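## Task

Take the lid sitting at lid park LP1 and seat it completely on culture plate E01 in nest N1. The plate must stay in its starting spot, and the lid must stay seated without the gripper holding it, so open the fingers and pull the gripper away at the end.

## Robot and tools

Robot: one arm with a two-finger parallel gripper. The only camera is cam_wrist, a fisheye on the wrist giving 616x616 images, with approximate K=[[199.055, 0, 302.211], [0, 199.652, 310.185], [0, 0, 1]], D=[-0.005, 0, 0, 0] and theta_max_deg=90.

Frames: everything is in the scene frame. Its origin lies on the table surface under the arm's base, +z is up, and +y is to the left when facing along +x. The base may be tilted against the table, and the printed hand position can be off, more so when the arm reaches far. On the gripper itself, the fingers point along its +z and close along its y. end_effector_position is the spot between the pads when they are shut. Closed fingertips stick out about 33 mm past that spot, fully open ones about 9 mm, and closing pushes the tips roughly 24 mm farther out, so keep that clearance above any surface.

The row: every moving command is one row of 10 numbers in this order: x, y, z, qw, qx, qy, qz, position, force_limit, speed. x, y, z is an absolute target position in metres in the scene frame; qw, qx, qy, qz is an absolute target orientation, w first. Put the wanted quaternion in every row, because the one in the last result may have drifted. The last three numbers are each in [-1, 1]. position: +1 fully open (140 mm), pads touch near -0.8, -1 closes until blocked. force_limit: about 14 N at -1, 60 N at 0, 107 N at +1 (for parts up to 40 mm wide). speed: pad gap changes at about 30 mm/s at -1, 140 at 0, 250 at +1. A row is refused if its target lies over 0.6 m from the last reported position along any gripper axis. Each control step, the command is trimmed to within 70 mm and 16 degrees of the measured pose; position wins over orientation if both cannot be met.

execute_actions: argument actions is a list holding zero or one item, plus optional pictures (boolean). An empty list just returns the state. An action item is {"rows": [...], "steps": n}: 1 to 15 rows, n at most 15 steps of 1/30 s (default 15), one row per step, with the last row repeated. A wait item is {"steps": n} with n up to 300, counted from the previous result, so your reply time is included. After an action ends, the arm goes on only to the last trimmed pose, so far targets need several calls; read the pose in the result and send the remainder. A "Hand target" line shows where the controller is now driving.

move: target is one row as above; speed is the path's top speed in m/s, 0.002 to 0.5, default 0.25, with turning capped at double that figure in rad/s. It drives a straight path from the current pose to the target lasting 0.5 to 10 s (cut off at 10 s). The finger values are sent at the start. It does not avoid obstacles, the gripper can lag or overshoot speed (especially near a straight arm), faster contact hits harder, and aiming further beyond a contact presses harder. The path starts when the robot is at rest or after 3 s. Its "move:" line gives the ending (done, off_target, moving, held, fault), distance to target, and limits: paced means the pose was trimmed; held means a check blocked some steps, after which the arm may surge.

wait: seconds from 0 to 10; nothing new is sent. zoom_image: camera "cam_wrist", region [x0, y0, x1, y1] in pixels of the latest image, top-left origin, at most 504 by 504. finished_scene: scene is the number of the current scene; it cannot be undone, reports whether the goal was met and gives the next task. A reply with no tool call ends everything.

Result lines: object_status 0 moving, 1 blocked while opening, 2 blocked while closing (a grip), 3 reached target or pads met (a thin part may still be held). Stopped fingers stay until a position differing by 0.01 or more is sent, or the part yields. To squeeze harder while status is 2, raise force_limit and switch position between -1 and -0.98. position_measured is in counts, non-linear: 3 fully open, 230 pads touching. "pose unreachable" and HELD mark steps where the clearance check (which treats any mount under the base as arm) altered or blocked the command. MOTOR HOT warns of heating (holding loads heats motors, even while you think); OVER-TEMPERATURE FAULT means brakes until cooled. Torque fault: if contact torque on a joint hits its load limit, the arm halts 10 s and the rest of the call is skipped. Load limits (N m): waist 35, shoulder 35, upper arm roll 32, elbow 30, forearm roll 12, wrist pitch 12, wrist roll 12; held weight counts. Joint ranges (rad): waist -2.744 to 2.744, shoulder -1.784 to 1.784, upper arm roll -2.901 to 2.901, elbow -3.042 to -0.152, forearm roll -2.807 to 2.807, wrist pitch 0.544 to 4.517, wrist roll -3.016 to 3.016.

Timing: the simulation keeps running while you reply; no steps are kept back.

Order: look, find the lid at LP1, open, descend, close and confirm status 2, lift, carry over the plate in N1, lower gently until fully seated without shoving the plate, open, retreat upward, check the image, then call finished_scene. Avoid: anything leaving the table (ends the scene), drops, slips, slams, hard hits and strong pushes. Held parts may get brief tugs and loose items small pushes.

Each tool is called after "Call:" by a JSON object that holds its "fn" and its "kwargs", one argument or row to a line.

## Session

Call:
{"fn": "execute_actions", "kwargs": {
  "actions": []
}}

Scene clock: 0.00 s of 6000.00 s.
end_effector_position=(+0.5361, -0.0890, +0.1643) position_measured=3 object_status=3 end_effector_quat_wxyz=(-0.093, -0.346, +0.907, +0.221)
Joint positions: [-0.274  0.448 -0.043 -1.605  0.245  1.616  0.474]
Joint velocities: [ 0.002  0.    -0.001  0.001  0.001  0.    -0.001]
Hand target: +0.536, -0.089, +0.164; -0.093, -0.346, +0.907, +0.221

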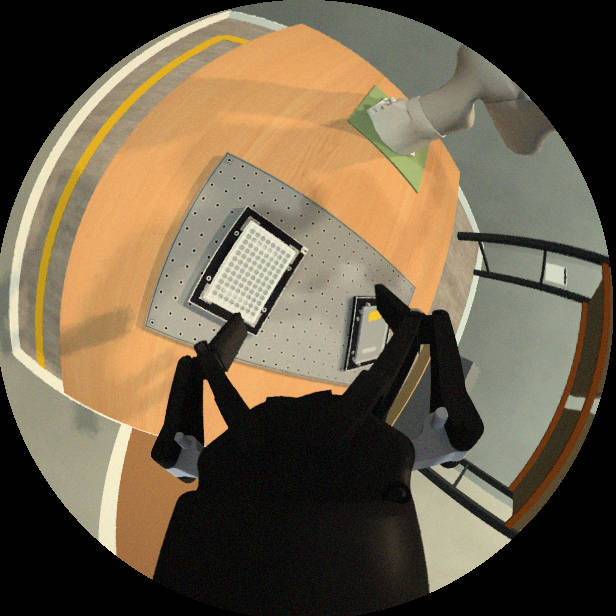

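Call:
{"fn": "move", "kwargs": {
  "target": [0.5, -0.05, 0.3, 0, 0, 1, 0, 1, 0, 0]
}}

Scene clock: 14.70 s of 6000.00 s.
end_effector_position=(+0.4993, -0.0487, +0.3033) position_measured=3 object_status=3 end_effector_quat_wxyz=(+0.001, -0.008, +1.000, +0.003)
Joint positions: [-0.162 -0.181  0.045 -2.072  0.015  1.89   1.447]
Joint velocities: [-0.     0.001 -0.     0.002  0.     0.     0.03 ]
Hand target: +0.500, -0.050, +0.303; +0.002, -0.001, +1.000, +0.001
Off the commanded pose: 0.004 m, 1 deg.
After step 90, 8.90 s passed at rest.
move: off_target

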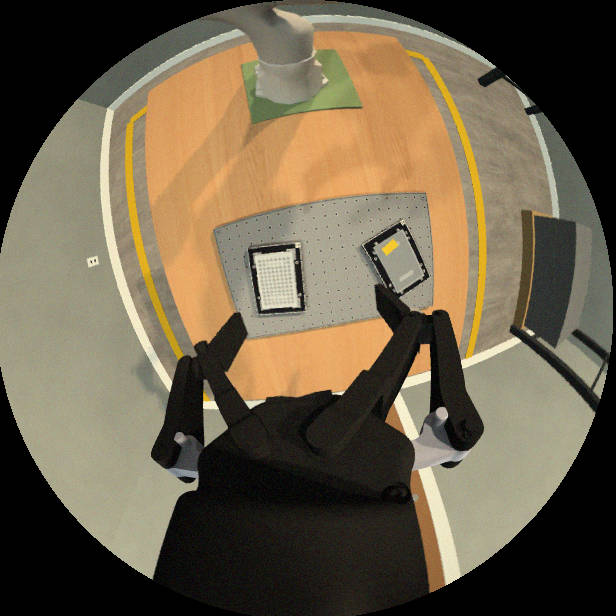

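Call:
{"fn": "zoom_image", "kwargs": {
  "camera": "cam_wrist",
  "region": [200, 180, 480, 340]
}}

Region (200, 180, 480, 340) of cam_wrist's 616x616 image, scaled by 1.800, with more detail than that image has; it fills the top 288 rows of this view, and the rest is white.

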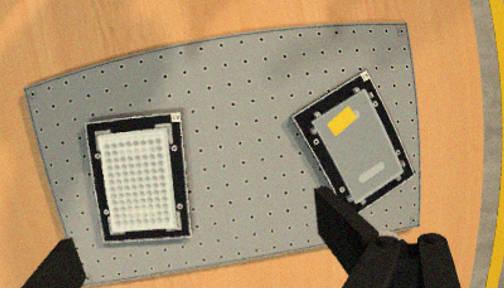

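Call:
{"fn": "execute_actions", "kwargs": {
  "actions": [
    {"rows": [[0.5, -0.05, 0.3, 0, 0, 1, 0, -1, 0, 1]], "steps": 15}
  ]
}}

Scene clock: 41.50 s of 6000.00 s.
end_effector_position=(+0.4994, -0.0494, +0.3011) position_measured=188 object_status=0 end_effector_quat_wxyz=(-0.000, -0.002, +1.000, +0.002)
Joint positions: [-0.163 -0.177  0.045 -2.072  0.012  1.892  1.458]
Joint velocities: [ 0.001  0.001  0.    -0.    -0.     0.001  0.002]
Hand target: +0.500, -0.050, +0.300; +0.000, -0.000, +1.000, +0.000
Off the commanded pose: 0.001 m, 0 deg.
Steps of this call (steps 1 to 90: nothing new was sent; then 23.30 s passed at rest; steps 91 to 105: all 15 steps of this action). Readings (end_effector_position | what the end effector reports):
91: (+0.4994, -0.0489, +0.3032) | position_measured=3 object_status=0
92: (+0.4994, -0.0490, +0.3028) | position_measured=13 object_status=0
94: (+0.4994, -0.0491, +0.3018) | position_measured=40 object_status=0
98: (+0.4994, -0.0493, +0.3011) | position_measured=94 object_status=0
105: the state above

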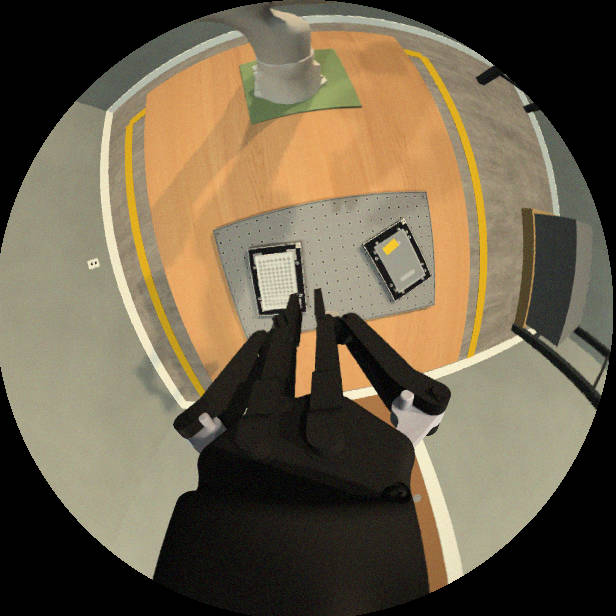

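Call:
{"fn": "move", "kwargs": {
  "target": [0.5, -0.05, 0.16, 0, 0, 1, 0, 1, 0, 1]
}}

Scene clock: 65.77 s of 6000.00 s.
end_effector_position=(+0.4990, -0.0507, +0.1601) position_measured=3 object_status=3 end_effector_quat_wxyz=(-0.001, -0.000, +1.000, +0.002)
Joint positions: [-0.163 -0.05   0.046 -2.307  0.007  2.25   1.463]
Joint velocities: [-0.    -0.     0.001 -0.    -0.002  0.011  0.002]
Hand target: +0.500, -0.050, +0.160; +0.000, +0.001, +1.000, +0.000
Off the commanded pose: 0.001 m, 0 deg.
After step 90, 19.93 s passed at rest.
move: done

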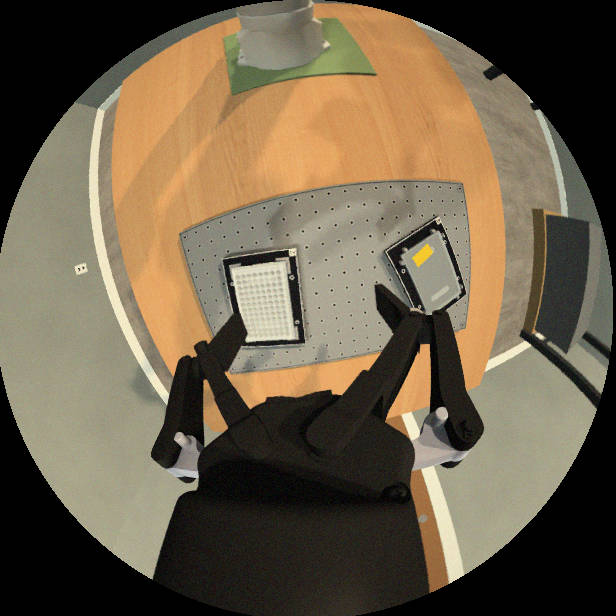

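Call:
{"fn": "zoom_image", "kwargs": {
  "camera": "cam_wrist",
  "region": [170, 170, 490, 380]
}}

Region (170, 170, 490, 380) of cam_wrist's 616x616 image, scaled by 1.575, with more detail than that image has; it fills the top 331 rows of this view, and the rest is white.

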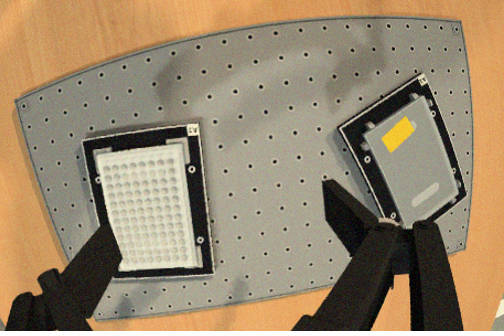

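Call:
{"fn": "move", "kwargs": {
  "target": [0.49, 0.194, 0.10, 0, -0.3123, 0.95, 0, 1, 0, 1]
}}

Scene clock: 132.90 s of 6000.00 s.
end_effector_position=(+0.4833, +0.1977, +0.0995) position_measured=3 object_status=3 end_effector_quat_wxyz=(-0.003, -0.305, +0.952, +0.005)
Joint positions: [ 0.088  0.11   0.282 -2.288 -0.027  2.386  1.352]
Joint velocities: [ 0.001  0.001  0.001  0.001 -0.003  0.006 -0.017]
Hand target: +0.486, +0.198, +0.100; -0.000, -0.312, +0.950, +0.005
Off the commanded pose: 0.008 m, 1 deg.
After step 90, 62.33 s passed at rest.
move: off_target

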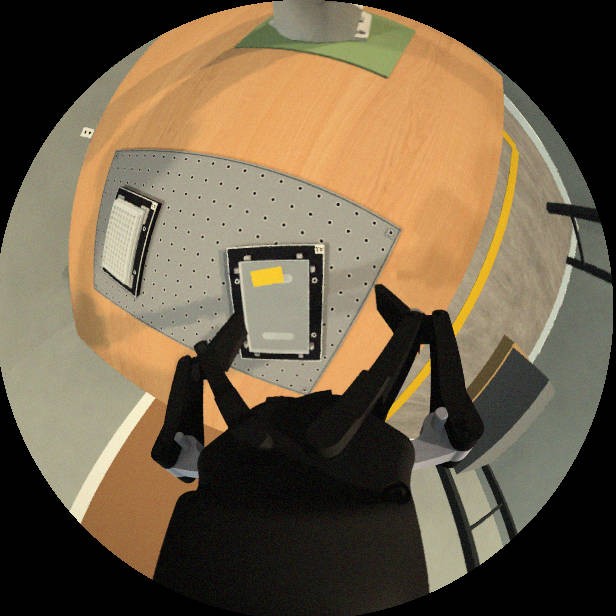

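Call:
{"fn": "zoom_image", "kwargs": {
  "camera": "cam_wrist",
  "region": [180, 220, 420, 400]
}}

Region (180, 220, 420, 400) of cam_wrist's 616x616 image, scaled by 2.100, with more detail than that image has; it fills the top 378 rows of this view, and the rest is white.

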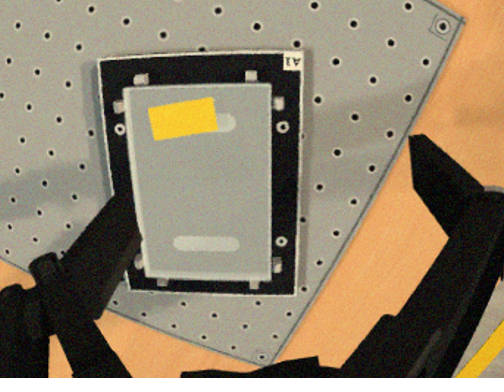

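Call:
{"fn": "move", "kwargs": {
  "target": [0.5276, 0.1728, 0.10, 0, -0.1994, 0.9799, 0, 1, 0, 1],
  "speed": 0.15
}}

Scene clock: 196.10 s of 6000.00 s.
end_effector_position=(+0.5284, +0.1741, +0.1003) position_measured=3 object_status=3 end_effector_quat_wxyz=(+0.002, -0.206, +0.979, +0.002)
Joint positions: [ 0.097  0.191  0.209 -2.176 -0.051  2.364  1.508]
Joint velocities: [ 0.004 -0.001 -0.006 -0.001 -0.001 -0.002  0.03 ]
Hand target: +0.528, +0.173, +0.100; +0.000, -0.199, +0.980, +0.000
Off the commanded pose: 0.002 m, 1 deg.
After step 90, 58.80 s passed at rest.
move: done

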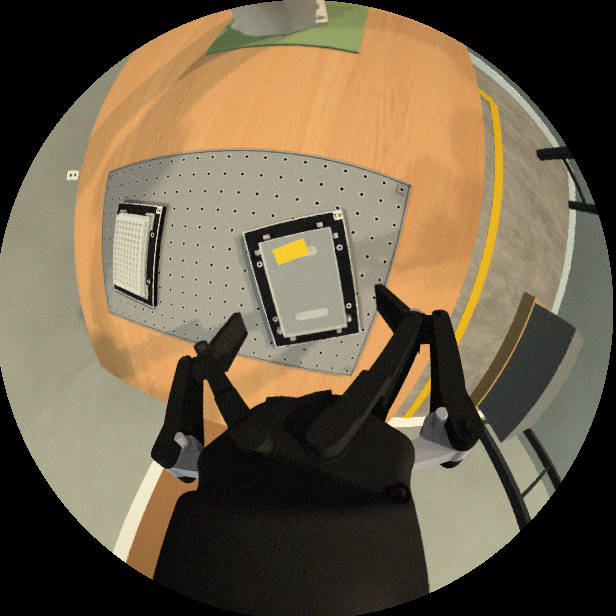

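Call:
{"fn": "zoom_image", "kwargs": {
  "camera": "cam_wrist",
  "region": [180, 190, 420, 370]
}}

Region (180, 190, 420, 370) of cam_wrist's 616x616 image, scaled by 2.100, with more detail than that image has; it fills the top 378 rows of this view, and the rest is white.

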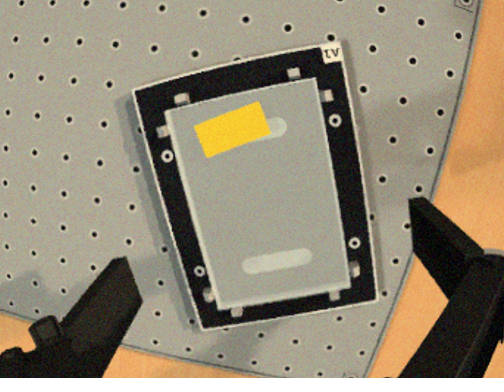

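Call:
{"fn": "execute_actions", "kwargs": {
  "actions": [
    {"rows": [[0.5276, 0.1728, 0.098, 0, -0.1994, 0.9799, 0, -1, 0, 1]], "steps": 15}
  ],
  "pictures": false
}}

Call:
{"fn": "execute_actions", "kwargs": {
  "actions": [
    {"rows": [[0.5276, 0.1728, 0.097, 0, -0.1994, 0.9799, 0, -1, 0, 1], [0.5276, 0.1728, 0.096, 0, -0.1994, 0.9799, 0, -1, 0, 1], [0.5276, 0.1728, 0.095, 0, -0.1994, 0.9799, 0, -1, 0, 1], [0.5276, 0.1728, 0.094, 0, -0.1994, 0.9799, 0, -1, 0, 1], [0.5276, 0.1728, 0.093, 0, -0.1994, 0.9799, 0, -1, 0, 1], [0.5276, 0.1728, 0.092, 0, -0.1994, 0.9799, 0, -1, 0, 1], [0.5276, 0.1728, 0.091, 0, -0.1994, 0.9799, 0, -1, 0, 1], [0.5276, 0.1728, 0.090, 0, -0.1994, 0.9799, 0, -1, 0, 1], [0.5276, 0.1728, 0.089, 0, -0.1994, 0.9799, 0, -1, 0, 1], [0.5276, 0.1728, 0.088, 0, -0.1994, 0.9799, 0, -1, 0, 1]], "steps": 15}
  ],
  "pictures": false
}}

Scene clock: 232.17 s of 6000.00 s.
end_effector_position=(+0.5279, +0.1737, +0.0989) position_measured=188 object_status=0 end_effector_quat_wxyz=(+0.001, -0.202, +0.979, +0.001)
Joint positions: [ 0.097  0.193  0.209 -2.176 -0.052  2.364  1.518]
Joint velocities: [ 0.     0.    -0.001  0.001 -0.001 -0.001  0.   ]
Hand target: +0.528, +0.173, +0.098; +0.000, -0.199, +0.980, +0.000
Off the commanded pose: 0.001 m, 0 deg.
Steps of this call (steps 1 to 90: nothing new was sent; then 32.57 s passed at rest; steps 91 to 105: all 15 steps of this action). Readings (end_effector_position | what the end effector reports):
91: (+0.5284, +0.1739, +0.1002) | position_measured=3 object_status=0
92: (+0.5283, +0.1739, +0.0999) | position_measured=13 object_status=0
94: (+0.5280, +0.1738, +0.0993) | position_measured=40 object_status=0
98: (+0.5279, +0.1738, +0.0990) | position_measured=94 object_status=0
105: the state above

Scene clock: 232.67 s of 6000.00 s.
end_effector_position=(+0.5262, +0.1732, +0.0887) position_measured=233 object_status=3 end_effector_quat_wxyz=(-0.002, -0.202, +0.979, +0.001)
Joint positions: [ 0.097  0.211  0.208 -2.18  -0.058  2.379  1.521]
Joint velocities: [ 0.001  0.004 -0.002 -0.001 -0.005  0.019  0.005]
Hand target: +0.528, +0.173, +0.088; -0.000, -0.199, +0.980, +0.000
Off the commanded pose: 0.002 m, 0 deg.
Steps of this call (steps 1 to 15: all 15 steps of this action). Readings (end_effector_position | what the end effector reports):
1: (+0.5278, +0.1737, +0.0989) | position_measured=202 object_status=0
2: (+0.5278, +0.1737, +0.0986) | position_measured=215 object_status=0
4: (+0.5276, +0.1736, +0.0974) | position_measured=233 object_status=0
8: (+0.5268, +0.1734, +0.0935) | position_measured=233 object_status=0
15: the state above

Call:
{"fn": "execute_actions", "kwargs": {
  "actions": [
    {"rows": [[0.5276, 0.1728, 0.087, 0, -0.1994, 0.9799, 0, -1, 0, 1], [0.5276, 0.1728, 0.086, 0, -0.1994, 0.9799, 0, -1, 0, 1], [0.5276, 0.1728, 0.085, 0, -0.1994, 0.9799, 0, -1, 0, 1], [0.5276, 0.1728, 0.084, 0, -0.1994, 0.9799, 0, -1, 0, 1], [0.5276, 0.1728, 0.083, 0, -0.1994, 0.9799, 0, -1, 0, 1], [0.5276, 0.1728, 0.082, 0, -0.1994, 0.9799, 0, -1, 0, 1], [0.5276, 0.1728, 0.081, 0, -0.1994, 0.9799, 0, -1, 0, 1], [0.5276, 0.1728, 0.080, 0, -0.1994, 0.9799, 0, -1, 0, 1], [0.5276, 0.1728, 0.079, 0, -0.1994, 0.9799, 0, -1, 0, 1], [0.5276, 0.1728, 0.078, 0, -0.1994, 0.9799, 0, -1, 0, 1], [0.5276, 0.1728, 0.077, 0, -0.1994, 0.9799, 0, -1, 0, 1], [0.5276, 0.1728, 0.076, 0, -0.1994, 0.9799, 0, -1, 0, 1]], "steps": 15}
  ],
  "pictures": false
}}

Scene clock: 237.63 s of 6000.00 s.
end_effector_position=(+0.5267, +0.1733, +0.0788) position_measured=233 object_status=3 end_effector_quat_wxyz=(-0.002, -0.202, +0.979, +0.001)
Joint positions: [ 0.098  0.23   0.207 -2.185 -0.065  2.403  1.525]
Joint velocities: [ 0.002 -0.     0.002 -0.003 -0.005  0.005  0.005]
Hand target: +0.528, +0.173, +0.076; -0.000, -0.199, +0.980, +0.000
Off the commanded pose: 0.003 m, 0 deg.
Steps of this call (steps 1 to 90: nothing new was sent; then 1.47 s passed at rest; steps 91 to 105: all 15 steps of this action). Readings (end_effector_position | what the end effector reports):
91: (+0.5274, +0.1735, +0.0889) | position_measured=233 object_status=3
92: (+0.5275, +0.1735, +0.0887) | position_measured=233 object_status=3
94: (+0.5274, +0.1735, +0.0876) | position_measured=233 object_status=3
98: (+0.5267, +0.1733, +0.0835) | position_measured=233 object_status=3
105: the state above

Call:
{"fn": "execute_actions", "kwargs": {
  "actions": []
}}

Scene clock: 238.50 s of 6000.00 s.
end_effector_position=(+0.5267, +0.1733, +0.0788) position_measured=233 object_status=3 end_effector_quat_wxyz=(-0.002, -0.202, +0.979, +0.001)
Joint positions: [ 0.098  0.23   0.207 -2.185 -0.065  2.403  1.527]
Joint velocities: [-0.     0.001  0.002  0.     0.001  0.001 -0.001]
Hand target: +0.528, +0.173, +0.076; -0.000, -0.199, +0.980, +0.000
Off the commanded pose: 0.003 m, 0 deg.
Steps of this call (steps 1 to 26: nothing new was sent). Readings (end_effector_position | what the end effector reports):
1: (+0.5267, +0.1733, +0.0788) | position_measured=233 object_status=3
2: (+0.5267, +0.1733, +0.0788) | position_measured=233 object_status=3
4: (+0.5267, +0.1733, +0.0788) | position_measured=233 object_status=3
8: (+0.5267, +0.1733, +0.0788) | position_measured=233 object_status=3
26: the state above

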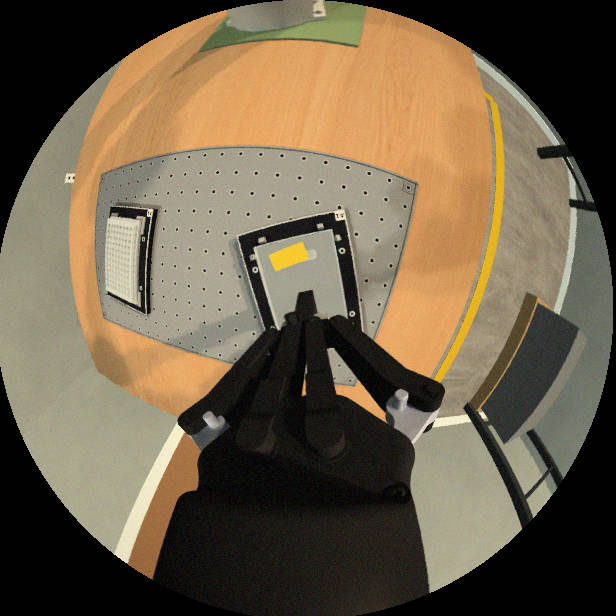

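Call:
{"fn": "zoom_image", "kwargs": {
  "camera": "cam_wrist",
  "region": [210, 190, 400, 340]
}}

Region (210, 190, 400, 340) of cam_wrist's 616x616 image, scaled by 2.653, with more detail than that image has; it fills the top 398 rows of this view, and the rest is white.

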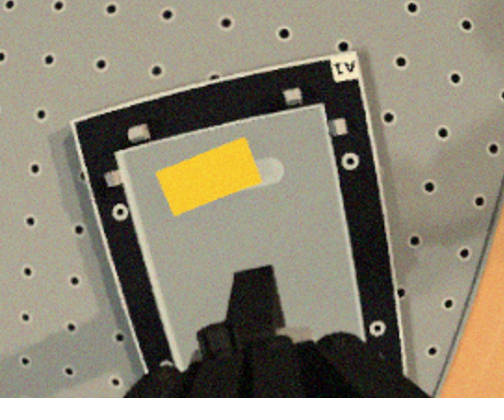

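Call:
{"fn": "execute_actions", "kwargs": {
  "actions": [
    {"rows": [[0.5276, 0.1728, 0.082, 0, -0.1994, 0.9799, 0, 1, 0, 1], [0.5276, 0.1728, 0.085, 0, -0.1994, 0.9799, 0, 1, 0, 1], [0.5276, 0.1728, 0.088, 0, -0.1994, 0.9799, 0, 1, 0, 1], [0.5276, 0.1728, 0.090, 0, -0.1994, 0.9799, 0, 1, 0, 1]], "steps": 15}
  ],
  "pictures": false
}}

Scene clock: 264.53 s of 6000.00 s.
end_effector_position=(+0.5286, +0.1726, +0.0895) position_measured=55 object_status=0 end_effector_quat_wxyz=(+0.002, -0.201, +0.980, -0.001)
Joint positions: [ 0.098  0.21   0.207 -2.182 -0.065  2.387  1.527]
Joint velocities: [-0.001  0.     0.    -0.001  0.001 -0.01   0.   ]
Hand target: +0.528, +0.173, +0.090; +0.000, -0.200, +0.980, -0.000
Off the commanded pose: 0.001 m, 0 deg.
Steps of this call (steps 1 to 90: nothing new was sent; then 22.53 s passed at rest; steps 91 to 105: all 15 steps of this action). Readings (end_effector_position | what the end effector reports):
91: (+0.5268, +0.1733, +0.0791) | position_measured=233 object_status=0
92: (+0.5269, +0.1733, +0.0800) | position_measured=230 object_status=0
94: (+0.5274, +0.1730, +0.0833) | position_measured=203 object_status=0
98: (+0.5295, +0.1730, +0.0893) | position_measured=149 object_status=0
105: the state above

Call:
{"fn": "execute_actions", "kwargs": {
  "actions": [
    {"rows": [[0.5275, 0.1725, 0.087, 0, -0.1994, 0.9799, 0, 1, 0, 1], [0.5275, 0.1723, 0.0845, 0, -0.1994, 0.9799, 0, 1, 0, 1], [0.5274, 0.1721, 0.082, 0, -0.1994, 0.9799, 0, 1, 0, 1], [0.5274, 0.1719, 0.0795, 0, -0.1994, 0.9799, 0, 1, 0, 1], [0.5273, 0.1717, 0.077, 0, -0.1994, 0.9799, 0, 1, 0, 1], [0.5273, 0.1715, 0.0745, 0, -0.1994, 0.9799, 0, 1, 0, 1], [0.5272, 0.1713, 0.072, 0, -0.1994, 0.9799, 0, 1, 0, 1], [0.5272, 0.1712, 0.0695, 0, -0.1994, 0.9799, 0, 1, 0, 1], [0.5272, 0.1712, 0.067, 0, -0.1994, 0.9799, 0, 1, 0, 1], [0.5272, 0.1712, 0.065, 0, -0.1994, 0.9799, 0, 1, 0, 1], [0.5272, 0.1712, 0.0635, 0, -0.1994, 0.9799, 0, 1, 0, 1], [0.5272, 0.1712, 0.0625, 0, -0.1994, 0.9799, 0, 1, 0, 1]], "steps": 15}
  ]
}}

Scene clock: 271.13 s of 6000.00 s.
end_effector_position=(+0.5234, +0.1706, +0.0625) position_measured=3 object_status=3 end_effector_quat_wxyz=(-0.006, -0.201, +0.979, +0.001)
Joint positions: [ 0.098  0.256  0.202 -2.195 -0.072  2.43   1.529]
Joint velocities: [ 0.     0.03  -0.005 -0.004 -0.012  0.06   0.006]
Hand target: +0.527, +0.171, +0.062; -0.000, -0.199, +0.980, +0.000
Off the commanded pose: 0.004 m, 1 deg.
Steps of this call (steps 1 to 90: nothing new was sent; then 3.10 s passed at rest; steps 91 to 105: all 15 steps of this action). Readings (end_effector_position | what the end effector reports):
91: (+0.5281, +0.1725, +0.0893) | position_measured=3 object_status=3
92: (+0.5281, +0.1725, +0.0888) | position_measured=3 object_status=3
94: (+0.5277, +0.1727, +0.0863) | position_measured=3 object_status=3
98: (+0.5252, +0.1722, +0.0764) | position_measured=3 object_status=3
105: the state above

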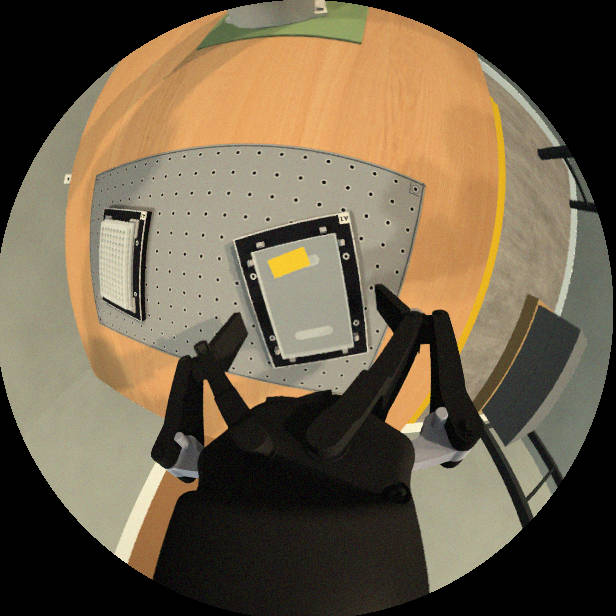

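Call:
{"fn": "execute_actions", "kwargs": {
  "actions": []
}}

Scene clock: 271.90 s of 6000.00 s.
end_effector_position=(+0.5265, +0.1717, +0.0630) position_measured=3 object_status=3 end_effector_quat_wxyz=(-0.001, -0.201, +0.980, +0.001)
Joint positions: [ 0.099  0.257  0.202 -2.195 -0.074  2.441  1.531]
Joint velocities: [ 0.     0.001 -0.     0.001  0.     0.     0.   ]
Hand target: +0.527, +0.171, +0.062; -0.000, -0.199, +0.980, +0.000
Off the commanded pose: 0.001 m, 0 deg.
Steps of this call (steps 1 to 23: nothing new was sent). Readings (end_effector_position | what the end effector reports):
1: (+0.5238, +0.1707, +0.0623) | position_measured=3 object_status=3
2: (+0.5243, +0.1708, +0.0623) | position_measured=3 object_status=3
4: (+0.5250, +0.1711, +0.0626) | position_measured=3 object_status=3
8: (+0.5258, +0.1715, +0.0628) | position_measured=3 object_status=3
23: the state above

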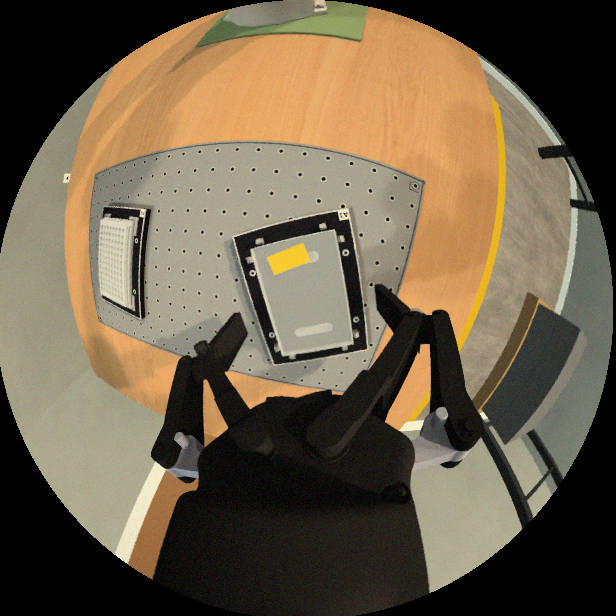

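Call:
{"fn": "zoom_image", "kwargs": {
  "camera": "cam_wrist",
  "region": [190, 190, 430, 390]
}}

Region (190, 190, 430, 390) of cam_wrist's 616x616 image, scaled by 2.100, with more detail than that image has.

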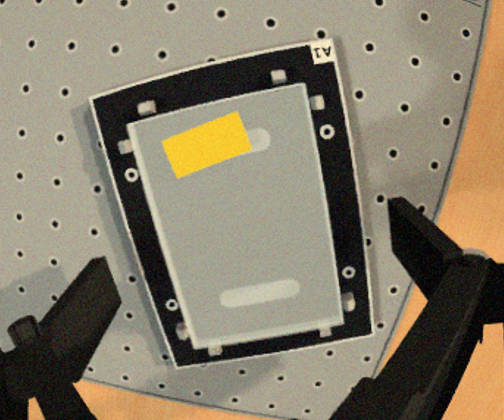

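Call:
{"fn": "execute_actions", "kwargs": {
  "actions": [
    {"rows": [[0.5275, 0.1705, 0.0625, 0, -0.1994, 0.9799, 0, -1, 0, -0.5]], "steps": 15}
  ],
  "pictures": false
}}

Scene clock: 282.43 s of 6000.00 s.
end_effector_position=(+0.5268, +0.1713, +0.0629) position_measured=66 object_status=0 end_effector_quat_wxyz=(-0.001, -0.201, +0.980, +0.001)
Joint positions: [ 0.099  0.257  0.201 -2.195 -0.074  2.441  1.531]
Joint velocities: [ 0.     0.001  0.    -0.    -0.     0.001  0.   ]
Hand target: +0.528, +0.171, +0.062; +0.000, -0.199, +0.980, +0.000
Off the commanded pose: 0.001 m, 0 deg.
Steps of this call (steps 1 to 90: nothing new was sent; then 7.03 s passed at rest; steps 91 to 105: all 15 steps of this action). Readings (end_effector_position | what the end effector reports):
91: (+0.5266, +0.1717, +0.0630) | position_measured=3 object_status=0
92: (+0.5266, +0.1716, +0.0630) | position_measured=7 object_status=0
94: (+0.5266, +0.1715, +0.0630) | position_measured=16 object_status=0
98: (+0.5267, +0.1713, +0.0629) | position_measured=34 object_status=0
105: the state above

Call:
{"fn": "wait", "kwargs": {
  "seconds": 0.5
}}

Scene clock: 283.67 s of 6000.00 s.
end_effector_position=(+0.5269, +0.1722, +0.0645) position_measured=105 object_status=2 end_effector_quat_wxyz=(-0.000, -0.202, +0.979, +0.001)
Joint positions: [ 0.1    0.254  0.201 -2.195 -0.075  2.44   1.531]
Joint velocities: [-0.001  0.001  0.001  0.001 -0.001 -0.001  0.001]
Hand target: +0.528, +0.171, +0.062; +0.000, -0.199, +0.980, +0.000
Off the commanded pose: 0.003 m, 0 deg.
Steps of this call (steps 1 to 37: nothing new was sent). Readings (end_effector_position | what the end effector reports):
1: (+0.5268, +0.1713, +0.0629) | position_measured=71 object_status=0
2: (+0.5268, +0.1713, +0.0629) | position_measured=76 object_status=0
4: (+0.5268, +0.1713, +0.0629) | position_measured=85 object_status=0
8: (+0.5269, +0.1721, +0.0645) | position_measured=103 object_status=0
37: the state above

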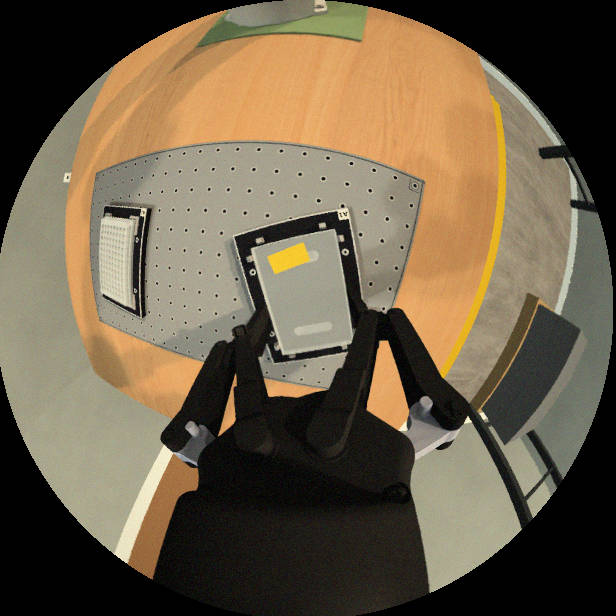

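Call:
{"fn": "move", "kwargs": {
  "target": [0.5275, 0.1705, 0.13, 0, -0.1994, 0.9799, 0, -1, 0, -0.5],
  "speed": 0.1
}}

Scene clock: 286.93 s of 6000.00 s.
end_effector_position=(+0.5288, +0.1700, +0.1300) position_measured=105 object_status=2 end_effector_quat_wxyz=(+0.002, -0.197, +0.980, -0.002)
Joint positions: [ 0.096  0.14   0.206 -2.156 -0.042  2.294  1.516]
Joint velocities: [ 0.     0.002 -0.001  0.001  0.003 -0.011 -0.005]
Hand target: +0.528, +0.170, +0.130; +0.000, -0.200, +0.980, -0.001
Off the commanded pose: 0.001 m, 0 deg.
move: done

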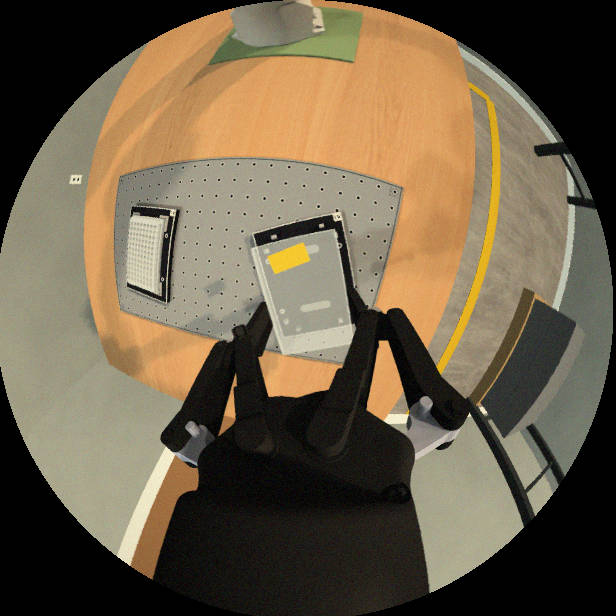

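Call:
{"fn": "move", "kwargs": {
  "target": [0.5324, -0.1305, 0.09, 0, 0.0637, 0.998, 0, -1, 0, -0.5],
  "speed": 0.25
}}

Scene clock: 307.03 s of 6000.00 s.
end_effector_position=(+0.5350, -0.1351, +0.0891) position_measured=105 object_status=2 end_effector_quat_wxyz=(-0.001, +0.068, +0.998, -0.005)
Joint positions: [-0.209  0.197 -0.048 -2.195 -0.002  2.389  1.466]
Joint velocities: [ 0.     0.002  0.003  0.001  0.     0.001 -0.013]
Hand target: +0.537, -0.134, +0.089; +0.002, +0.064, +0.998, -0.004
Off the commanded pose: 0.005 m, 1 deg.
After step 90, 15.37 s passed at rest.
move: off_target

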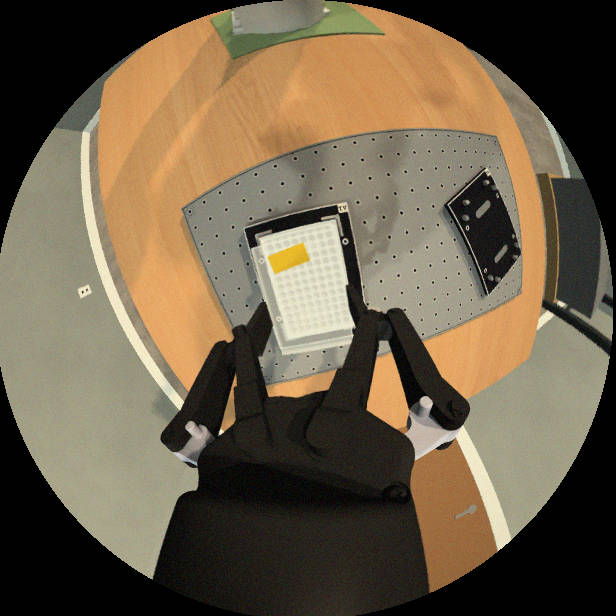

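Call:
{"fn": "zoom_image", "kwargs": {
  "camera": "cam_wrist",
  "region": [200, 180, 400, 380]
}}

Region (200, 180, 400, 380) of cam_wrist's 616x616 image, scaled by 2.520, with more detail than that image has.

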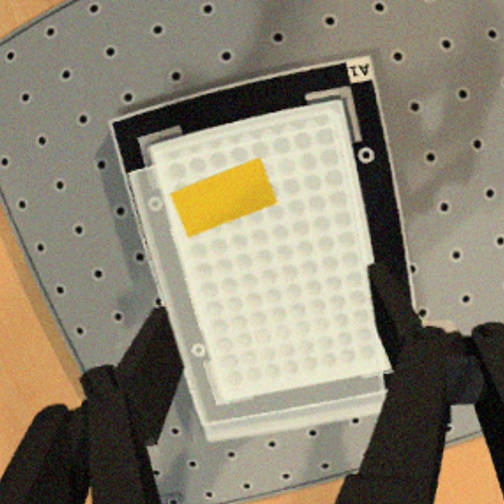

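Call:
{"fn": "execute_actions", "kwargs": {
  "actions": [
    {"rows": [[0.531, -0.1304, 0.09, 0, 0.0637, 0.998, 0, -1, 0, -0.5]], "steps": 15}
  ]
}}

Scene clock: 340.00 s of 6000.00 s.
end_effector_position=(+0.5307, -0.1315, +0.0897) position_measured=105 object_status=2 end_effector_quat_wxyz=(-0.001, +0.066, +0.998, -0.001)
Joint positions: [-0.21   0.185 -0.046 -2.21   0.006  2.39   1.459]
Joint velocities: [ 0.    -0.     0.001 -0.001  0.003  0.    -0.004]
Hand target: +0.531, -0.131, +0.090; -0.000, +0.064, +0.998, -0.000
Off the commanded pose: 0.001 m, 0 deg.
Steps of this call (steps 1 to 90: nothing new was sent; then 29.47 s passed at rest; steps 91 to 105: all 15 steps of this action). Readings (end_effector_position | what the end effector reports):
91: (+0.5342, -0.1344, +0.0891) | position_measured=105 object_status=2
92: (+0.5329, -0.1335, +0.0891) | position_measured=105 object_status=2
94: (+0.5316, -0.1324, +0.0895) | position_measured=105 object_status=2
98: (+0.5310, -0.1317, +0.0898) | position_measured=105 object_status=2
105: the state above

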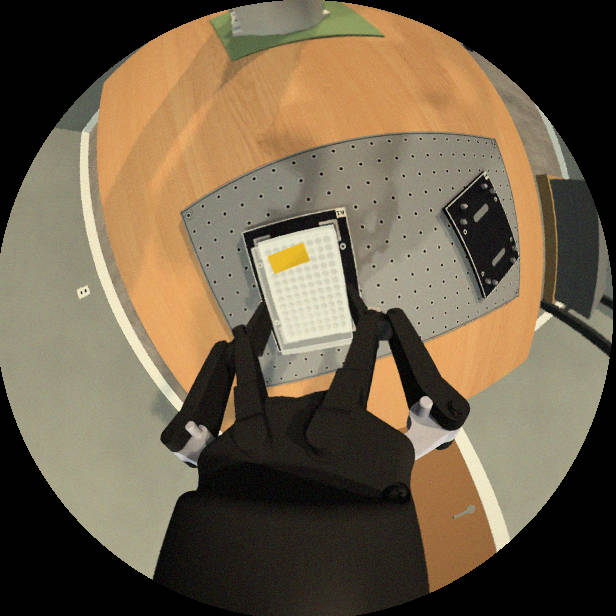

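Call:
{"fn": "zoom_image", "kwargs": {
  "camera": "cam_wrist",
  "region": [220, 190, 380, 370]
}}

Region (220, 190, 380, 370) of cam_wrist's 616x616 image, scaled by 2.800, with more detail than that image has.

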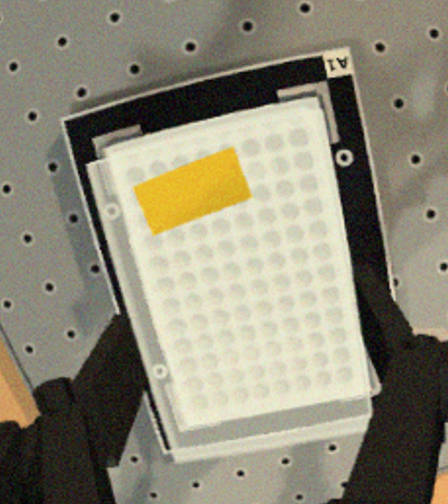

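Call:
{"fn": "execute_actions", "kwargs": {
  "actions": [
    {"rows": [[0.53, -0.1298, 0.0885, 0, 0.0637, 0.998, 0, -1, 0, -0.5], [0.529, -0.1292, 0.087, 0, 0.0637, 0.998, 0, -1, 0, -0.5], [0.528, -0.1287, 0.0855, 0, 0.0637, 0.998, 0, -1, 0, -0.5], [0.5275, -0.1284, 0.084, 0, 0.0637, 0.998, 0, -1, 0, -0.5]], "steps": 15}
  ]
}}

Scene clock: 372.63 s of 6000.00 s.
end_effector_position=(+0.5265, -0.1299, +0.0845) position_measured=105 object_status=2 end_effector_quat_wxyz=(-0.002, +0.066, +0.998, -0.001)
Joint positions: [-0.21   0.184 -0.045 -2.228  0.006  2.405  1.458]
Joint velocities: [ 0.001 -0.001 -0.     0.001 -0.     0.009 -0.   ]
Hand target: +0.527, -0.128, +0.084; -0.000, +0.064, +0.998, -0.000
Off the commanded pose: 0.002 m, 0 deg.
Steps of this call (steps 1 to 90: nothing new was sent; then 29.13 s passed at rest; steps 91 to 105: all 15 steps of this action). Readings (end_effector_position | what the end effector reports):
91: (+0.5305, -0.1314, +0.0895) | position_measured=105 object_status=2
92: (+0.5299, -0.1312, +0.0890) | position_measured=105 object_status=2
94: (+0.5278, -0.1306, +0.0870) | position_measured=105 object_status=2
98: (+0.5257, -0.1299, +0.0845) | position_measured=105 object_status=2
105: the state above

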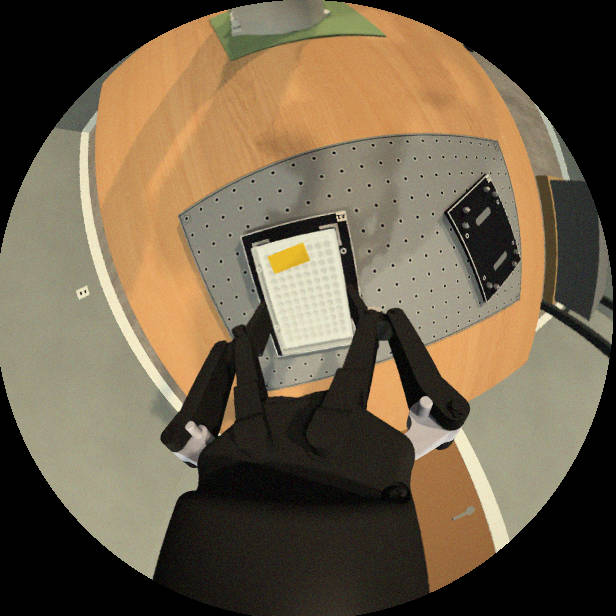

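Call:
{"fn": "zoom_image", "kwargs": {
  "camera": "cam_wrist",
  "region": [230, 200, 370, 370]
}}

Region (230, 200, 370, 370) of cam_wrist's 616x616 image, scaled by 2.965, with more detail than that image has; it fills the left 415 columns of this view, and the rest is white.

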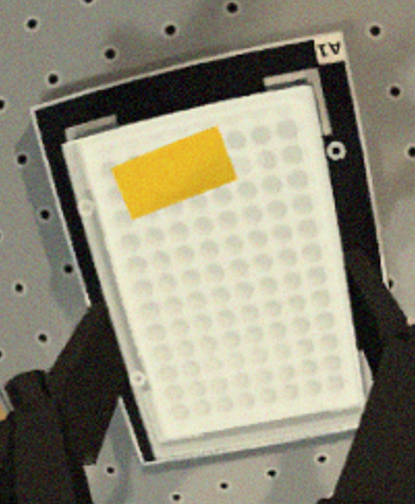

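Call:
{"fn": "zoom_image", "kwargs": {
  "camera": "cam_wrist",
  "region": [240, 220, 310, 280]
}}

Region (240, 220, 310, 280) of cam_wrist's 616x616 image, scaled by 7.200, with more detail than that image has; it fills the top 432 rows of this view, and the rest is white.

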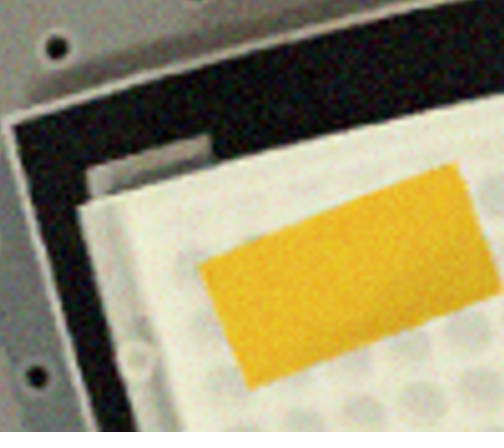

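Call:
{"fn": "zoom_image", "kwargs": {
  "camera": "cam_wrist",
  "region": [290, 205, 360, 265]
}}

Region (290, 205, 360, 265) of cam_wrist's 616x616 image, scaled by 7.200, with more detail than that image has; it fills the top 432 rows of this view, and the rest is white.

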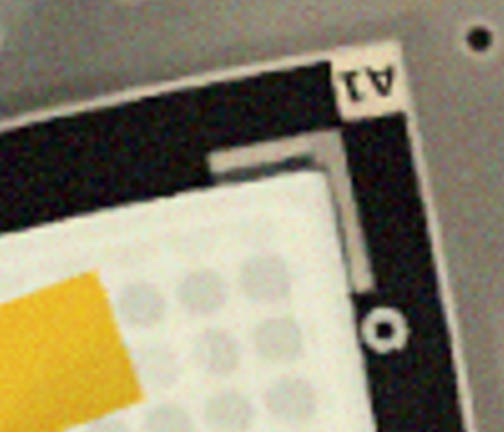

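Call:
{"fn": "zoom_image", "kwargs": {
  "camera": "cam_wrist",
  "region": [255, 300, 365, 370]
}}

Region (255, 300, 365, 370) of cam_wrist's 616x616 image, scaled by 4.582, with more detail than that image has; it fills the top 321 rows of this view, and the rest is white.

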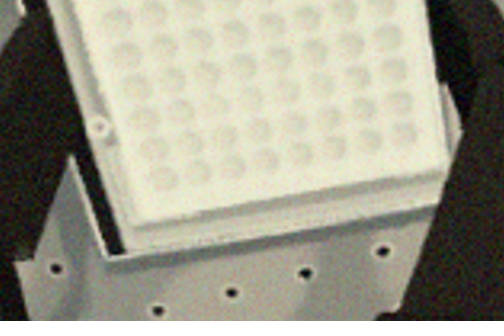

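Call:
{"fn": "zoom_image", "kwargs": {
  "camera": "cam_wrist",
  "region": [310, 220, 370, 290]
}}

Region (310, 220, 370, 290) of cam_wrist's 616x616 image, scaled by 7.200, with more detail than that image has; it fills the left 432 columns of this view, and the rest is white.

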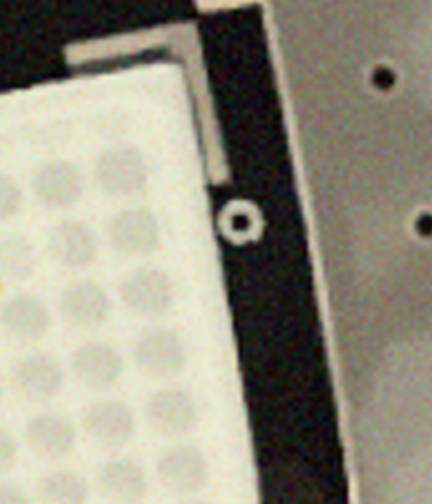

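Call:
{"fn": "execute_actions", "kwargs": {
  "actions": [
    {"rows": [[0.5278, -0.1277, 0.0836, 0, 0.0637, 0.998, 0, -1, 0, -0.5], [0.5278, -0.1277, 0.0832, 0, 0.0637, 0.998, 0, -1, 0, -0.5], [0.5278, -0.1277, 0.0828, 0, 0.0637, 0.998, 0, -1, 0, -0.5], [0.5278, -0.1277, 0.0824, 0, 0.0637, 0.998, 0, -1, 0, -0.5], [0.5278, -0.1277, 0.082, 0, 0.0637, 0.998, 0, -1, 0, -0.5], [0.5278, -0.1277, 0.0816, 0, 0.0637, 0.998, 0, -1, 0, -0.5], [0.5278, -0.1277, 0.0812, 0, 0.0637, 0.998, 0, -1, 0, -0.5], [0.5278, -0.1277, 0.0808, 0, 0.0637, 0.998, 0, -1, 0, -0.5], [0.5278, -0.1277, 0.0804, 0, 0.0637, 0.998, 0, -1, 0, -0.5], [0.5278, -0.1277, 0.080, 0, 0.0637, 0.998, 0, -1, 0, -0.5]], "steps": 15}
  ],
  "pictures": false
}}

Scene clock: 460.63 s of 6000.00 s.
end_effector_position=(+0.5269, -0.1292, +0.0809) position_measured=105 object_status=2 end_effector_quat_wxyz=(-0.002, +0.065, +0.998, -0.001)
Joint positions: [-0.21   0.19  -0.043 -2.229  0.007  2.414  1.458]
Joint velocities: [-0.     0.001 -0.     0.001 -0.     0.008 -0.001]
Hand target: +0.528, -0.128, +0.080; -0.000, +0.064, +0.998, +0.000
Off the commanded pose: 0.002 m, 0 deg.
Steps of this call (steps 1 to 90: nothing new was sent; then 84.50 s passed at rest; steps 91 to 105: all 15 steps of this action). Readings (end_effector_position | what the end effector reports):
91: (+0.5269, -0.1298, +0.0845) | position_measured=105 object_status=2
92: (+0.5270, -0.1297, +0.0845) | position_measured=105 object_status=2
94: (+0.5272, -0.1296, +0.0843) | position_measured=105 object_status=2
98: (+0.5271, -0.1294, +0.0829) | position_measured=105 object_status=2
105: the state above

Call:
{"fn": "execute_actions", "kwargs": {
  "actions": [
    {"rows": [[0.5278, -0.1277, 0.0796, 0, 0.0637, 0.998, 0, -1, 0, -0.5], [0.5278, -0.1277, 0.0792, 0, 0.0637, 0.998, 0, -1, 0, -0.5], [0.5278, -0.1277, 0.0788, 0, 0.0637, 0.998, 0, -1, 0, -0.5], [0.5278, -0.1277, 0.0784, 0, 0.0637, 0.998, 0, -1, 0, -0.5], [0.5278, -0.1277, 0.078, 0, 0.0637, 0.998, 0, -1, 0, -0.5], [0.5278, -0.1277, 0.0776, 0, 0.0637, 0.998, 0, -1, 0, -0.5], [0.5278, -0.1277, 0.0772, 0, 0.0637, 0.998, 0, -1, 0, -0.5], [0.5278, -0.1277, 0.0768, 0, 0.0637, 0.998, 0, -1, 0, -0.5], [0.5278, -0.1277, 0.0764, 0, 0.0637, 0.998, 0, -1, 0, -0.5], [0.5278, -0.1277, 0.076, 0, 0.0637, 0.998, 0, -1, 0, -0.5]], "steps": 15}
  ],
  "pictures": false
}}

Scene clock: 465.33 s of 6000.00 s.
end_effector_position=(+0.5269, -0.1290, +0.0769) position_measured=105 object_status=2 end_effector_quat_wxyz=(-0.002, +0.065, +0.998, -0.001)
Joint positions: [-0.21   0.198 -0.043 -2.231  0.007  2.423  1.458]
Joint velocities: [-0.001  0.     0.002  0.    -0.001  0.008  0.001]
Hand target: +0.528, -0.128, +0.076; -0.000, +0.064, +0.998, +0.000
Off the commanded pose: 0.002 m, 0 deg.
Steps of this call (steps 1 to 90: nothing new was sent; then 1.20 s passed at rest; steps 91 to 105: all 15 steps of this action). Readings (end_effector_position | what the end effector reports):
91: (+0.5274, -0.1291, +0.0810) | position_measured=105 object_status=2
92: (+0.5274, -0.1291, +0.0809) | position_measured=105 object_status=2
94: (+0.5274, -0.1291, +0.0804) | position_measured=105 object_status=2
98: (+0.5272, -0.1291, +0.0788) | position_measured=105 object_status=2
105: the state above

Call:
{"fn": "execute_actions", "kwargs": {
  "actions": [
    {"rows": [[0.5278, -0.1277, 0.0756, 0, 0.0637, 0.998, 0, -1, 0, -0.5], [0.5278, -0.1277, 0.0752, 0, 0.0637, 0.998, 0, -1, 0, -0.5], [0.5278, -0.1277, 0.0748, 0, 0.0637, 0.998, 0, -1, 0, -0.5], [0.5278, -0.1277, 0.0744, 0, 0.0637, 0.998, 0, -1, 0, -0.5], [0.5278, -0.1277, 0.074, 0, 0.0637, 0.998, 0, -1, 0, -0.5], [0.5278, -0.1277, 0.0736, 0, 0.0637, 0.998, 0, -1, 0, -0.5], [0.5278, -0.1277, 0.0732, 0, 0.0637, 0.998, 0, -1, 0, -0.5], [0.5278, -0.1277, 0.0728, 0, 0.0637, 0.998, 0, -1, 0, -0.5], [0.5278, -0.1277, 0.0724, 0, 0.0637, 0.998, 0, -1, 0, -0.5], [0.5278, -0.1277, 0.072, 0, 0.0637, 0.998, 0, -1, 0, -0.5]], "steps": 15}
  ],
  "pictures": false
}}

Scene clock: 469.97 s of 6000.00 s.
end_effector_position=(+0.5272, -0.1289, +0.0747) position_measured=105 object_status=2 end_effector_quat_wxyz=(-0.001, +0.065, +0.998, -0.001)
Joint positions: [-0.21   0.202 -0.043 -2.232  0.008  2.429  1.458]
Joint velocities: [ 0.001  0.    -0.001  0.     0.    -0.     0.002]
Hand target: +0.528, -0.128, +0.072; -0.000, +0.064, +0.998, +0.000
Off the commanded pose: 0.003 m, 0 deg.
Steps of this call (steps 1 to 90: nothing new was sent; then 1.13 s passed at rest; steps 91 to 105: all 15 steps of this action). Readings (end_effector_position | what the end effector reports):
91: (+0.5272, -0.1290, +0.0769) | position_measured=105 object_status=2
92: (+0.5273, -0.1290, +0.0768) | position_measured=105 object_status=2
94: (+0.5273, -0.1290, +0.0763) | position_measured=105 object_status=2
98: (+0.5271, -0.1289, +0.0748) | position_measured=105 object_status=2
105: the state above

Call:
{"fn": "execute_actions", "kwargs": {
  "actions": []
}}

Scene clock: 471.77 s of 6000.00 s.
end_effector_position=(+0.5272, -0.1289, +0.0747) position_measured=105 object_status=2 end_effector_quat_wxyz=(-0.001, +0.065, +0.998, -0.001)
Joint positions: [-0.21   0.202 -0.043 -2.232  0.008  2.429  1.458]
Joint velocities: [-0.002  0.001 -0.001  0.001  0.    -0.001 -0.001]
Hand target: +0.528, -0.128, +0.072; -0.000, +0.064, +0.998, +0.000
Off the commanded pose: 0.003 m, 0 deg.
Steps of this call (steps 1 to 54: nothing new was sent). Readings (end_effector_position | what the end effector reports):
1: (+0.5272, -0.1289, +0.0747) | position_measured=105 object_status=2
2: (+0.5272, -0.1289, +0.0747) | position_measured=105 object_status=2
4: (+0.5272, -0.1289, +0.0747) | position_measured=105 object_status=2
8: (+0.5272, -0.1289, +0.0747) | position_measured=105 object_status=2
54: the state above

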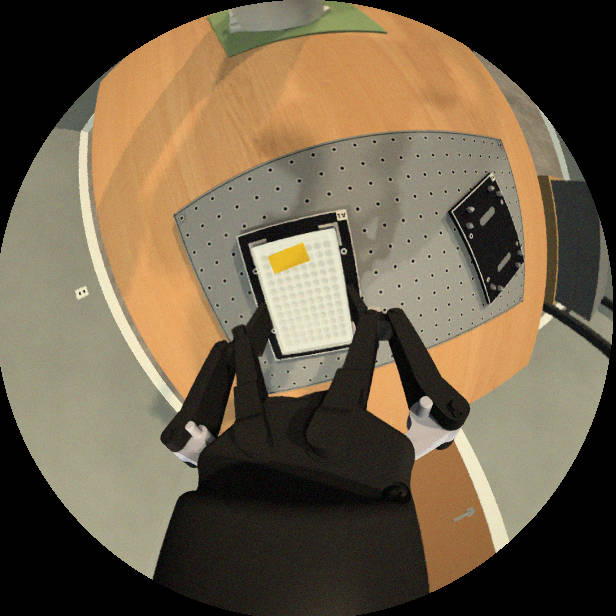

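Call:
{"fn": "zoom_image", "kwargs": {
  "camera": "cam_wrist",
  "region": [230, 200, 370, 370]
}}

Region (230, 200, 370, 370) of cam_wrist's 616x616 image, scaled by 2.965, with more detail than that image has; it fills the left 415 columns of this view, and the rest is white.

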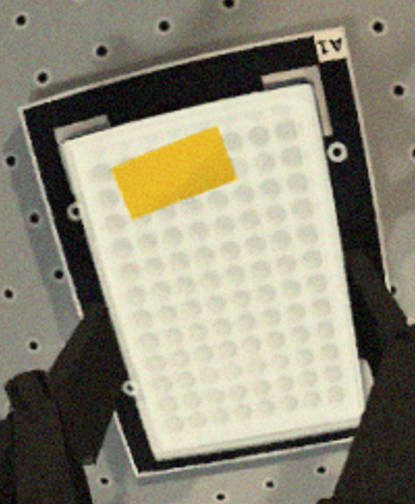

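Call:
{"fn": "zoom_image", "kwargs": {
  "camera": "cam_wrist",
  "region": [255, 300, 365, 370]
}}

Region (255, 300, 365, 370) of cam_wrist's 616x616 image, scaled by 4.582, with more detail than that image has; it fills the top 321 rows of this view, and the rest is white.

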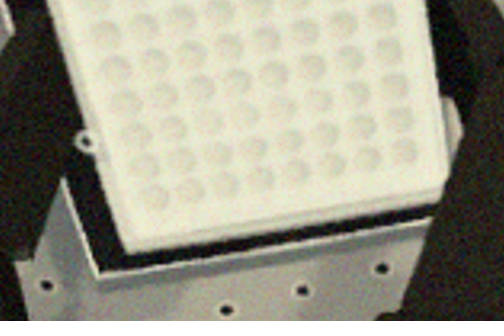

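Call:
{"fn": "execute_actions", "kwargs": {
  "actions": [
    {"rows": [[0.5278, -0.1277, 0.0745, 0, 0.0637, 0.998, 0, -1, 0, -0.5], [0.5278, -0.1277, 0.075, 0, 0.0637, 0.998, 0, -1, 0, -0.5], [0.5278, -0.1277, 0.0755, 0, 0.0637, 0.998, 0, -1, 0, -0.5], [0.5278, -0.1277, 0.0755, 0, 0.0637, 0.998, 0, -1, 0, -0.5], [0.5278, -0.1277, 0.0755, 0, 0.0637, 0.998, 0, -1, 0, -0.5], [0.5278, -0.1277, 0.0755, 0, 0.0637, 0.998, 0, 1, 0, 0]], "steps": 15}
  ],
  "pictures": false
}}

Scene clock: 479.03 s of 6000.00 s.
end_effector_position=(+0.5273, -0.1289, +0.0750) position_measured=38 object_status=0 end_effector_quat_wxyz=(-0.001, +0.065, +0.998, -0.001)
Joint positions: [-0.21   0.202 -0.043 -2.232  0.008  2.429  1.458]
Joint velocities: [-0.    -0.002 -0.001 -0.    -0.    -0.    -0.   ]
Hand target: +0.528, -0.128, +0.076; -0.000, +0.064, +0.998, -0.000
Off the commanded pose: 0.001 m, 0 deg.
Steps of this call (steps 1 to 90: nothing new was sent; then 3.77 s passed at rest; steps 91 to 105: all 15 steps of this action). Readings (end_effector_position | what the end effector reports):
91: (+0.5272, -0.1289, +0.0748) | position_measured=105 object_status=2
92: (+0.5272, -0.1289, +0.0748) | position_measured=105 object_status=2
94: (+0.5272, -0.1289, +0.0748) | position_measured=105 object_status=2
98: (+0.5273, -0.1289, +0.0749) | position_measured=91 object_status=0
105: the state above


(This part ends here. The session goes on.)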